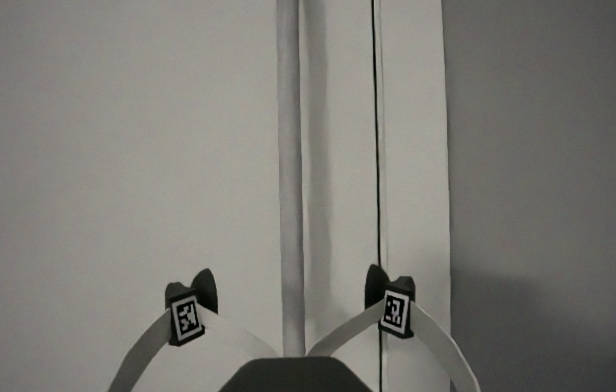

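>>> {"op": "execute_actions", "data": {
  "actions": [
    {"r1":{"joints":{"arm_m":0.52}}}
  ],
  "cameras": []
}}

>>> {"op": "execute_actions", "data": {
  "actions": [
    {"r1":{"joints":{"gripper_m":-0.038}}}
  ],
  "cameras": []
}}

>>> {"op": "execute_actions", "data": {
  "actions": [
    {"r1":{"base":{"strafe_m":0.045},"joints":{"arm_m":0.27},"pace":"slow"}}
  ],
  "cameras": []
}}

>>> {"op": "execute_actions", "data": {
  "actions": [
    {"r1":{"base":{"strafe_m":0.06},"joints":{"arm_m":0.16,"wrist_yaw_rad":-0.06},"pace":"slow"}}
  ],
  "cameras": []
}}

>>> {"op": "execute_actions", "data": {
  "actions": [
    {"r1":{"base":{"strafe_m":0.065},"joints":{"arm_m":0.055,"wrist_yaw_rad":-0.12},"pace":"slow"}}
  ],
  "cameras": []
}}

>>> {"op": "execute_actions", "data": {
  "actions": [
    {"r1":{"base":{"strafe_m":0.07},"joints":{"arm_m":0.005,"wrist_yaw_rad":-0.23},"pace":"slow"}}
  ],
  "cameras": ["r1_wrist_camera"]
}}

Scene clock: 212.47 s.
r1.base_odometry: x=-0.419 y=+3.083 heading=+1.717 (m, m, rad; r1's odometry frame)
r1.turned_by_wheels: +0.000 (rad since the last result)
r1.turned_by_imu: -0.001 (rad since the last result)
r1.base_tilt: forward=+0.2 right=-0.3 (deg)
r1.lidar_m: 0.96 1.11 1.54 1.50 1.50 1.51 1.16 0.74 0.56 0.55 0.62 0.93
r1.base_status: not commanded
r1.joint_positions: lift_m=+0.850 arm_m=+0.519 wrist_yaw_rad=+0.000 wrist_pitch_rad=-0.013 wrist_roll_rad=-0.017 gripper_m=+0.080
r1.joint_status: all done
r1.motor_effort: lift_m=+20(20) arm_m=+5(7) wrist_yaw_rad=-2(1) wrist_pitch_rad=-5(4) wrist_roll_rad=-1(0) gripper_m=+0(1) wheel_0=+1(1) wheel_1=+1(1) wheel_2=+0(0) (%)
r1.hand_pose: x=+0.9785 y=-0.0874 z=+1.0320 quat_wxyz=(+1.000, -0.009, -0.007, +0.000) (m; r1's base frame)
r1.wrist_depth_mm: 303 294 289 281 274 258 264 / 303 296 287 278 274 258 264 / 303 294 287 279 277 257 264 / 301 296 286 281 276 257 264 / 301 294 290 281 276 256 263 / 301 294 216 277 198 256 263 / 301 290 286 151 273 254 263
r2.base_odometry: x=-0.702 y=-1.424 heading=-1.462 (m, m, rad; r2's odometry frame)
r2.turned_by_wheels: +0.000 (rad since the last result)
r2.turned_by_imu: -0.001 (rad since the last result)
r2.base_tilt: forward=+0.1 right=-0.2 (deg)
r2.lidar_m: 0.40 0.88 1.17 2.12 2.30 2.45 2.40 2.58 - - 0.25 0.38
r2.base_status: not commanded
r2.joint_positions: lift_m=+0.860 arm_m=+0.003 wrist_yaw_rad=+0.000 wrist_pitch_rad=+0.003 wrist_roll_rad=-0.006 gripper_m=+0.080
r2.joint_status: not commanded
r2.motor_effort: lift_m=+19(19) arm_m=-4(3) wrist_yaw_rad=-1(1) wrist_pitch_rad=-9(9) wrist_roll_rad=+5(4) gripper_m=-20(25) wheel_0=+0(1) wheel_1=-3(3) wheel_2=+2(3) (%)
r2.hand_pose: x=+0.4626 y=-0.0873 z=+1.0372 quat_wxyz=(+1.000, -0.003, +0.002, +0.000) (m; r2's base frame)
r2.wrist_depth_mm: 1499 - - - - - 394 / 1499 - - - - - 399 / 1464 - - - - - 402 / 1464 - 182 - 174 - 404 / 1430 1808 182 215 150 1863 413 / 1430 178 175 202 148 180 359 / 676 1863 189 - 138 1983 392
pictures: none
No camera images: the call's "cameras" was empty. Leave "cameras" out to get every camera's image.

Scene clock: 214.30 s.
r1.base_odometry: x=-0.419 y=+3.083 heading=+1.718 (m, m, rad; r1's odometry frame)
r1.turned_by_wheels: +0.000 (rad since the last result)
r1.turned_by_imu: +0.000 (rad since the last result)
r1.base_tilt: forward=+0.3 right=-0.3 (deg)
r1.lidar_m: 0.94 1.11 1.50 1.50 1.47 1.50 1.16 0.72 0.57 0.55 0.61 0.94
r1.base_status: not commanded
r1.joint_positions: lift_m=+0.850 arm_m=+0.520 wrist_yaw_rad=+0.003 wrist_pitch_rad=-0.013 wrist_roll_rad=-0.017 gripper_m=-0.037
r1.joint_status: all done
r1.motor_effort: lift_m=+20(20) arm_m=+3(5) wrist_yaw_rad=-9(9) wrist_pitch_rad=-4(4) wrist_roll_rad=+0(1) gripper_m=-22(22) wheel_0=+1(1) wheel_1=+1(1) wheel_2=+1(1) (%)
r1.hand_pose: x=+0.9792 y=-0.0866 z=+1.0320 quat_wxyz=(+1.000, -0.009, -0.007, +0.001) (m; r1's base frame)
r1.wrist_depth_mm: 293 285 277 267 264 256 263 / 294 285 278 266 260 256 262 / 294 285 274 265 263 255 263 / 293 283 277 266 263 255 263 / 293 282 277 266 264 255 263 / 291 283 193 201 182 254 263 / 293 151 276 200 260 251 262
r2.base_odometry: x=-0.702 y=-1.424 heading=-1.462 (m, m, rad; r2's odometry frame)
r2.turned_by_wheels: +0.000 (rad since the last result)
r2.turned_by_imu: -0.001 (rad since the last result)
r2.base_tilt: forward=+0.1 right=-0.2 (deg)
r2.lidar_m: 0.39 0.87 1.14 2.12 2.32 2.45 2.39 2.55 - - 0.25 0.38
r2.base_status: not commanded
r2.joint_positions: lift_m=+0.860 arm_m=+0.003 wrist_yaw_rad=+0.000 wrist_pitch_rad=+0.003 wrist_roll_rad=-0.006 gripper_m=+0.080
r2.joint_status: not commanded
r2.motor_effort: lift_m=+19(19) arm_m=-4(4) wrist_yaw_rad=-1(0) wrist_pitch_rad=-8(8) wrist_roll_rad=+4(4) gripper_m=-28(23) wheel_0=+1(1) wheel_1=-3(3) wheel_2=+2(2) (%)
r2.hand_pose: x=+0.4626 y=-0.0873 z=+1.0372 quat_wxyz=(+1.000, -0.003, +0.002, +0.000) (m; r2's base frame)
r2.wrist_depth_mm: 1499 - - - - - 397 / 1464 - - - - - 399 / 1499 - - - - - 402 / 1464 - 182 - 174 - 407 / 1464 1808 183 215 150 1921 410 / 1430 177 176 202 148 180 362 / 676 1921 190 - 138 1983 392
pictures: none
No camera images: the call's "cameras" was empty. Leave "cameras" out to get every camera's image.

Scene clock: 218.07 s.
r1.base_odometry: x=-0.463 y=+3.077 heading=+1.722 (m, m, rad; r1's odometry frame)
r1.turned_by_wheels: +0.004 (rad since the last result)
r1.turned_by_imu: +0.003 (rad since the last result)
r1.base_tilt: forward=+0.3 right=-0.3 (deg)
r1.lidar_m: 0.70 0.95 1.47 1.47 1.50 1.44 1.16 0.76 0.60 0.59 0.65 1.01
r1.base_status: done
r1.joint_positions: lift_m=+0.850 arm_m=+0.272 wrist_yaw_rad=+0.033 wrist_pitch_rad=-0.012 wrist_roll_rad=-0.017 gripper_m=-0.037
r1.joint_status: all done
r1.on_its_own: wrist_yaw_rad is at rest, and its effort (-95) is outside its rest range (-13 to +13)
r1.motor_effort: lift_m=+20(20) arm_m=-10(13) wrist_yaw_rad=-95(96) wrist_pitch_rad=-8(7) wrist_roll_rad=-1(1) gripper_m=-31(27) wheel_0=+21(17) wheel_1=+9(10) wheel_2=+20(22) (%)
r1.hand_pose: x=+0.7339 y=-0.0779 z=+1.0317 quat_wxyz=(+1.000, -0.008, -0.006, +0.016) (m; r1's base frame)
r1.wrist_depth_mm: 387 340 294 257 243 492 484 / 387 338 293 259 243 496 484 / 394 338 293 258 243 492 488 / 392 338 296 258 241 496 484 / 394 336 296 259 240 488 492 / 387 338 197 193 237 492 484 / 392 159 198 180 233 488 480
r2.base_odometry: x=-0.702 y=-1.424 heading=-1.462 (m, m, rad; r2's odometry frame)
r2.turned_by_wheels: +0.000 (rad since the last result)
r2.turned_by_imu: -0.002 (rad since the last result)
r2.base_tilt: forward=+0.1 right=-0.1 (deg)
r2.lidar_m: 0.40 0.88 1.16 2.11 2.29 2.46 2.39 2.57 - - 0.25 0.37
r2.base_status: not commanded
r2.joint_positions: lift_m=+0.860 arm_m=+0.003 wrist_yaw_rad=+0.000 wrist_pitch_rad=+0.003 wrist_roll_rad=-0.006 gripper_m=+0.080
r2.joint_status: not commanded
r2.motor_effort: lift_m=+19(19) arm_m=-4(3) wrist_yaw_rad=-2(1) wrist_pitch_rad=-9(9) wrist_roll_rad=+5(5) gripper_m=-22(24) wheel_0=+1(1) wheel_1=-3(3) wheel_2=+2(2) (%)
r2.hand_pose: x=+0.4626 y=-0.0873 z=+1.0372 quat_wxyz=(+1.000, -0.003, +0.002, +0.000) (m; r2's base frame)
r2.wrist_depth_mm: 1464 - - - - - 397 / 1464 - - - - - 399 / 1464 - - - 1618 - 402 / 1464 - 182 - 174 - 404 / 1464 1808 183 216 150 1921 410 / 1430 177 176 203 148 180 362 / 668 1863 189 - 138 - 392
pictures: none
No camera images: the call's "cameras" was empty. Leave "cameras" out to get every camera's image.

Scene clock: 220.47 s.
torque_fault: r1.wrist_yaw_rad switched itself off since the last result.
r1.base_odometry: x=-0.523 y=+3.068 heading=+1.722 (m, m, rad; r1's odometry frame)
r1.turned_by_wheels: +0.000 (rad since the last result)
r1.turned_by_imu: -0.001 (rad since the last result)
r1.base_tilt: forward=+0.2 right=-0.3 (deg)
r1.lidar_m: 0.59 0.89 1.42 1.38 1.49 1.42 1.13 0.84 0.66 0.66 0.72 1.02
r1.base_status: done
r1.joint_positions: lift_m=+0.850 arm_m=+0.161 wrist_yaw_rad=+0.150 wrist_pitch_rad=-0.012 wrist_roll_rad=-0.017 gripper_m=-0.037
r1.joint_status: wrist_yaw_rad torque_fault (moved +0.117 of -0.093); the others done
r1.on_its_own: wrist_yaw_rad is off since a torque_fault, until you send "end_of_arm": "enable_torque" (your -0.060 is given up)
r1.motor_effort: lift_m=+20(20) arm_m=-7(17) wrist_yaw_rad=-3(100) wrist_pitch_rad=-7(7) wrist_roll_rad=+0(0) gripper_m=-22(28) wheel_0=-1(21) wheel_1=+2(13) wheel_2=+1(23) (%)
r1.hand_pose: x=+0.6303 y=-0.0434 z=+1.0317 quat_wxyz=(+0.997, -0.008, -0.007, +0.075) (m; r1's base frame)
r1.wrist_depth_mm: 609 439 342 265 237 564 559 / 591 439 340 267 237 559 554 / 615 442 343 266 236 564 564 / 615 442 340 260 238 564 569 / 615 445 342 262 237 564 564 / 615 442 198 202 181 564 559 / 615 149 336 204 238 217 564
r2.base_odometry: x=-0.702 y=-1.424 heading=-1.462 (m, m, rad; r2's odometry frame)
r2.turned_by_wheels: +0.000 (rad since the last result)
r2.turned_by_imu: -0.001 (rad since the last result)
r2.base_tilt: forward=+0.1 right=+0.0 (deg)
r2.lidar_m: 0.40 0.88 1.15 2.12 2.31 2.45 2.39 2.55 - - 0.25 0.39
r2.base_status: not commanded
r2.joint_positions: lift_m=+0.860 arm_m=+0.003 wrist_yaw_rad=+0.000 wrist_pitch_rad=+0.003 wrist_roll_rad=-0.006 gripper_m=+0.080
r2.joint_status: not commanded
r2.motor_effort: lift_m=+18(19) arm_m=-3(3) wrist_yaw_rad=-1(1) wrist_pitch_rad=-9(9) wrist_roll_rad=+4(4) gripper_m=-23(24) wheel_0=+1(0) wheel_1=-3(3) wheel_2=+2(2) (%)
r2.hand_pose: x=+0.4626 y=-0.0873 z=+1.0372 quat_wxyz=(+1.000, -0.003, +0.002, +0.000) (m; r2's base frame)
r2.wrist_depth_mm: 1464 - - - - - 394 / 1464 - - - - - 399 / 1464 - - - - - 402 / 1464 - 182 - 174 - 407 / 1430 1808 183 215 150 1921 410 / 1430 177 176 202 148 180 362 / 668 1863 189 - 138 - 392
pictures: none
No camera images: the call's "cameras" was empty. Leave "cameras" out to get every camera's image.

not run: a stop came earlier in this reply.

not run: a stop came earlier in this reply.

Limp now; continue.

>>> {"op": "execute_actions", "data": {
  "actions": [
    {"r1":{"base":{"strafe_m":0.2},"joints":{"arm_m":0.005},"pace":"slow"}}
  ],
  "cameras": []
}}

>>> {"op": "execute_actions", "data": {
  "actions": [
    {"r1":{"base":{"translate_m":-0.08},"pace":"slow"}}
  ],
  "cameras": []
}}

>>> {"op": "execute_actions", "data": {
  "actions": [
    {"r1":{"base":{"strafe_m":0.4},"pace":"slow"}}
  ],
  "cameras": ["r1_head_right_camera"]
}}

Scene clock: 225.27 s.
r1.base_odometry: x=-0.720 y=+3.038 heading=+1.721 (m, m, rad; r1's odometry frame)
r1.turned_by_wheels: +0.000 (rad since the last result)
r1.turned_by_imu: -0.002 (rad since the last result)
r1.base_tilt: forward=+0.2 right=-0.3 (deg)
r1.lidar_m: 0.43 0.87 1.19 1.19 1.29 1.29 1.18 1.10 0.87 0.86 0.94 0.46
r1.base_status: done
r1.joint_positions: lift_m=+0.850 arm_m=+0.006 wrist_yaw_rad=-0.035 wrist_pitch_rad=-0.010 wrist_roll_rad=-0.017 gripper_m=-0.037
r1.joint_status: all done
r1.on_its_own: wrist_yaw_rad is off since a torque_fault, until you send "end_of_arm": "enable_torque" (your -0.060 is given up)
r1.motor_effort: lift_m=+20(20) arm_m=-6(7) wrist_yaw_rad=+1(1) wrist_pitch_rad=-13(13) wrist_roll_rad=-1(0) gripper_m=-25(24) wheel_0=-4(2) wheel_1=+1(8) wheel_2=+0(2) (%)
r1.hand_pose: x=+0.4623 y=-0.0975 z=+1.0311 quat_wxyz=(+1.000, -0.009, -0.005, -0.018) (m; r1's base frame)
r1.wrist_depth_mm: 691 477 353 267 236 798 798 / 691 473 353 260 236 233 798 / 715 473 353 262 236 229 798 / 715 477 353 262 237 227 788 / 723 477 355 264 237 225 798 / 715 484 185 202 181 226 798 / 707 150 345 204 237 214 798
r2.base_odometry: x=-0.702 y=-1.424 heading=-1.462 (m, m, rad; r2's odometry frame)
r2.turned_by_wheels: +0.000 (rad since the last result)
r2.turned_by_imu: -0.002 (rad since the last result)
r2.base_tilt: forward=+0.2 right=-0.1 (deg)
r2.lidar_m: 0.40 0.88 1.16 2.10 2.29 2.46 2.40 2.56 - - 0.25 0.38
r2.base_status: not commanded
r2.joint_positions: lift_m=+0.860 arm_m=+0.003 wrist_yaw_rad=+0.000 wrist_pitch_rad=+0.003 wrist_roll_rad=-0.006 gripper_m=+0.080
r2.joint_status: not commanded
r2.motor_effort: lift_m=+19(19) arm_m=-4(3) wrist_yaw_rad=-3(2) wrist_pitch_rad=-9(9) wrist_roll_rad=+4(4) gripper_m=-22(23) wheel_0=+0(0) wheel_1=-3(3) wheel_2=+2(2) (%)
r2.hand_pose: x=+0.4626 y=-0.0873 z=+1.0372 quat_wxyz=(+1.000, -0.003, +0.002, +0.000) (m; r2's base frame)
r2.wrist_depth_mm: 1464 - - - - - 397 / 1499 - - - - - 399 / 1464 - - - 1618 - 402 / 1430 - 182 - 174 - 407 / 1430 1808 183 215 150 1921 413 / 1430 177 176 202 148 181 362 / 668 1921 189 - 138 - 392
pictures: none
No camera images: the call's "cameras" was empty. Leave "cameras" out to get every camera's image.

Scene clock: 227.33 s.
r1.base_odometry: x=-0.708 y=+2.959 heading=+1.721 (m, m, rad; r1's odometry frame)
r1.turned_by_wheels: +0.000 (rad since the last result)
r1.turned_by_imu: +0.000 (rad since the last result)
r1.base_tilt: forward=+0.2 right=-0.3 (deg)
r1.lidar_m: 0.43 0.88 1.23 1.20 1.32 1.22 1.08 1.11 0.85 0.84 0.93 0.46
r1.base_status: done
r1.joint_positions: lift_m=+0.850 arm_m=+0.006 wrist_yaw_rad=+0.228 wrist_pitch_rad=-0.010 wrist_roll_rad=-0.017 gripper_m=-0.037
r1.joint_status: not commanded
r1.on_its_own: wrist_yaw_rad is off since a torque_fault, until you send "end_of_arm": "enable_torque" (your -0.060 is given up)
r1.motor_effort: lift_m=+20(20) arm_m=-6(6) wrist_yaw_rad=-2(1) wrist_pitch_rad=-14(13) wrist_roll_rad=+0(1) gripper_m=-27(24) wheel_0=-3(4) wheel_1=-2(8) wheel_2=+3(9) (%)
r1.hand_pose: x=+0.4778 y=-0.0200 z=+1.0311 quat_wxyz=(+0.993, -0.008, -0.006, +0.114) (m; r1's base frame)
r1.wrist_depth_mm: 1229 1138 569 287 225 185 - / 1255 1138 564 274 228 187 - / 1255 1138 569 276 229 187 - / 1205 1160 574 277 229 187 - / 1255 1160 580 278 231 187 - / 1205 1138 183 206 181 186 - / 1229 149 535 208 231 164 -
r2.base_odometry: x=-0.702 y=-1.424 heading=-1.462 (m, m, rad; r2's odometry frame)
r2.turned_by_wheels: +0.000 (rad since the last result)
r2.turned_by_imu: -0.001 (rad since the last result)
r2.base_tilt: forward=+0.3 right=+0.0 (deg)
r2.lidar_m: 0.39 0.89 1.15 2.12 2.30 2.45 2.40 2.55 - - 0.25 0.38
r2.base_status: not commanded
r2.joint_positions: lift_m=+0.860 arm_m=+0.003 wrist_yaw_rad=+0.000 wrist_pitch_rad=+0.003 wrist_roll_rad=-0.006 gripper_m=+0.080
r2.joint_status: not commanded
r2.motor_effort: lift_m=+19(19) arm_m=-3(4) wrist_yaw_rad=-1(0) wrist_pitch_rad=-9(9) wrist_roll_rad=+4(4) gripper_m=-23(27) wheel_0=+1(0) wheel_1=-3(3) wheel_2=+2(2) (%)
r2.hand_pose: x=+0.4626 y=-0.0873 z=+1.0372 quat_wxyz=(+1.000, -0.003, +0.002, +0.000) (m; r2's base frame)
r2.wrist_depth_mm: 1464 - - - - - 394 / 1464 - - - - - 399 / 1464 - - - - - 402 / 1430 - 182 - 174 - 407 / 1464 1863 183 215 150 1921 407 / 1430 178 175 202 148 180 362 / 676 1863 189 - 138 - 392
pictures: none
No camera images: the call's "cameras" was empty. Leave "cameras" out to get every camera's image.

Scene clock: 232.47 s.
r1.base_odometry: x=-1.104 y=+2.899 heading=+1.721 (m, m, rad; r1's odometry frame)
r1.turned_by_wheels: +0.000 (rad since the last result)
r1.turned_by_imu: -0.002 (rad since the last result)
r1.base_tilt: forward=+0.3 right=-0.3 (deg)
r1.lidar_m: 0.65 1.06 0.84 0.80 0.88 1.02 1.52 1.18 1.27 1.24 0.46 0.40
r1.base_status: done
r1.joint_positions: lift_m=+0.850 arm_m=+0.006 wrist_yaw_rad=-0.601 wrist_pitch_rad=-0.010 wrist_roll_rad=-0.017 gripper_m=-0.037
r1.joint_status: not commanded
r1.on_its_own: wrist_yaw_rad is off since a torque_fault, until you send "end_of_arm": "enable_torque" (your -0.060 is given up)
r1.motor_effort: lift_m=+20(20) arm_m=-6(6) wrist_yaw_rad=-1(1) wrist_pitch_rad=-14(14) wrist_roll_rad=+0(0) gripper_m=-23(26) wheel_0=-3(8) wheel_1=+1(3) wheel_2=-2(2) (%)
r1.hand_pose: x=+0.3654 y=-0.2352 z=+1.0310 quat_wxyz=(+0.955, -0.010, -0.002, -0.296) (m; r1's base frame)
r1.wrist_depth_mm: 436 368 312 260 245 1281 1098 / 433 366 314 262 245 1308 1098 / 442 364 310 262 245 1308 1118 / 436 366 312 265 245 1255 1098 / 439 368 315 265 246 1308 1098 / 433 366 188 204 182 1281 1098 / 436 153 309 204 246 1205 1098
r2.base_odometry: x=-0.702 y=-1.424 heading=-1.462 (m, m, rad; r2's odometry frame)
r2.turned_by_wheels: +0.000 (rad since the last result)
r2.turned_by_imu: -0.002 (rad since the last result)
r2.base_tilt: forward=+0.2 right=+0.0 (deg)
r2.lidar_m: 0.39 0.88 1.16 2.11 2.29 2.45 2.40 2.57 - - 0.25 0.37
r2.base_status: not commanded
r2.joint_positions: lift_m=+0.860 arm_m=+0.003 wrist_yaw_rad=+0.000 wrist_pitch_rad=+0.003 wrist_roll_rad=-0.006 gripper_m=+0.080
r2.joint_status: not commanded
r2.motor_effort: lift_m=+19(19) arm_m=-4(3) wrist_yaw_rad=-1(0) wrist_pitch_rad=-8(8) wrist_roll_rad=+5(3) gripper_m=-26(25) wheel_0=+1(1) wheel_1=-3(3) wheel_2=+2(3) (%)
r2.hand_pose: x=+0.4626 y=-0.0873 z=+1.0372 quat_wxyz=(+1.000, -0.003, +0.002, +0.000) (m; r2's base frame)
r2.wrist_depth_mm: 1499 - - - - - 394 / 1464 - - - - - 399 / 1464 - - - - - 402 / 1464 - 182 - 174 - 407 / 1430 1863 183 215 150 1921 407 / 1430 178 176 202 148 180 362 / 668 1863 190 - 138 - 389
pictures: r1_head_right_camera
Images, in order (width x height): r1_head_right_camera 420x672.

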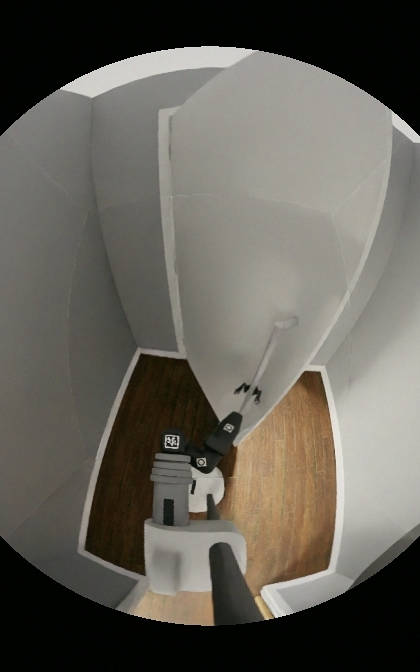

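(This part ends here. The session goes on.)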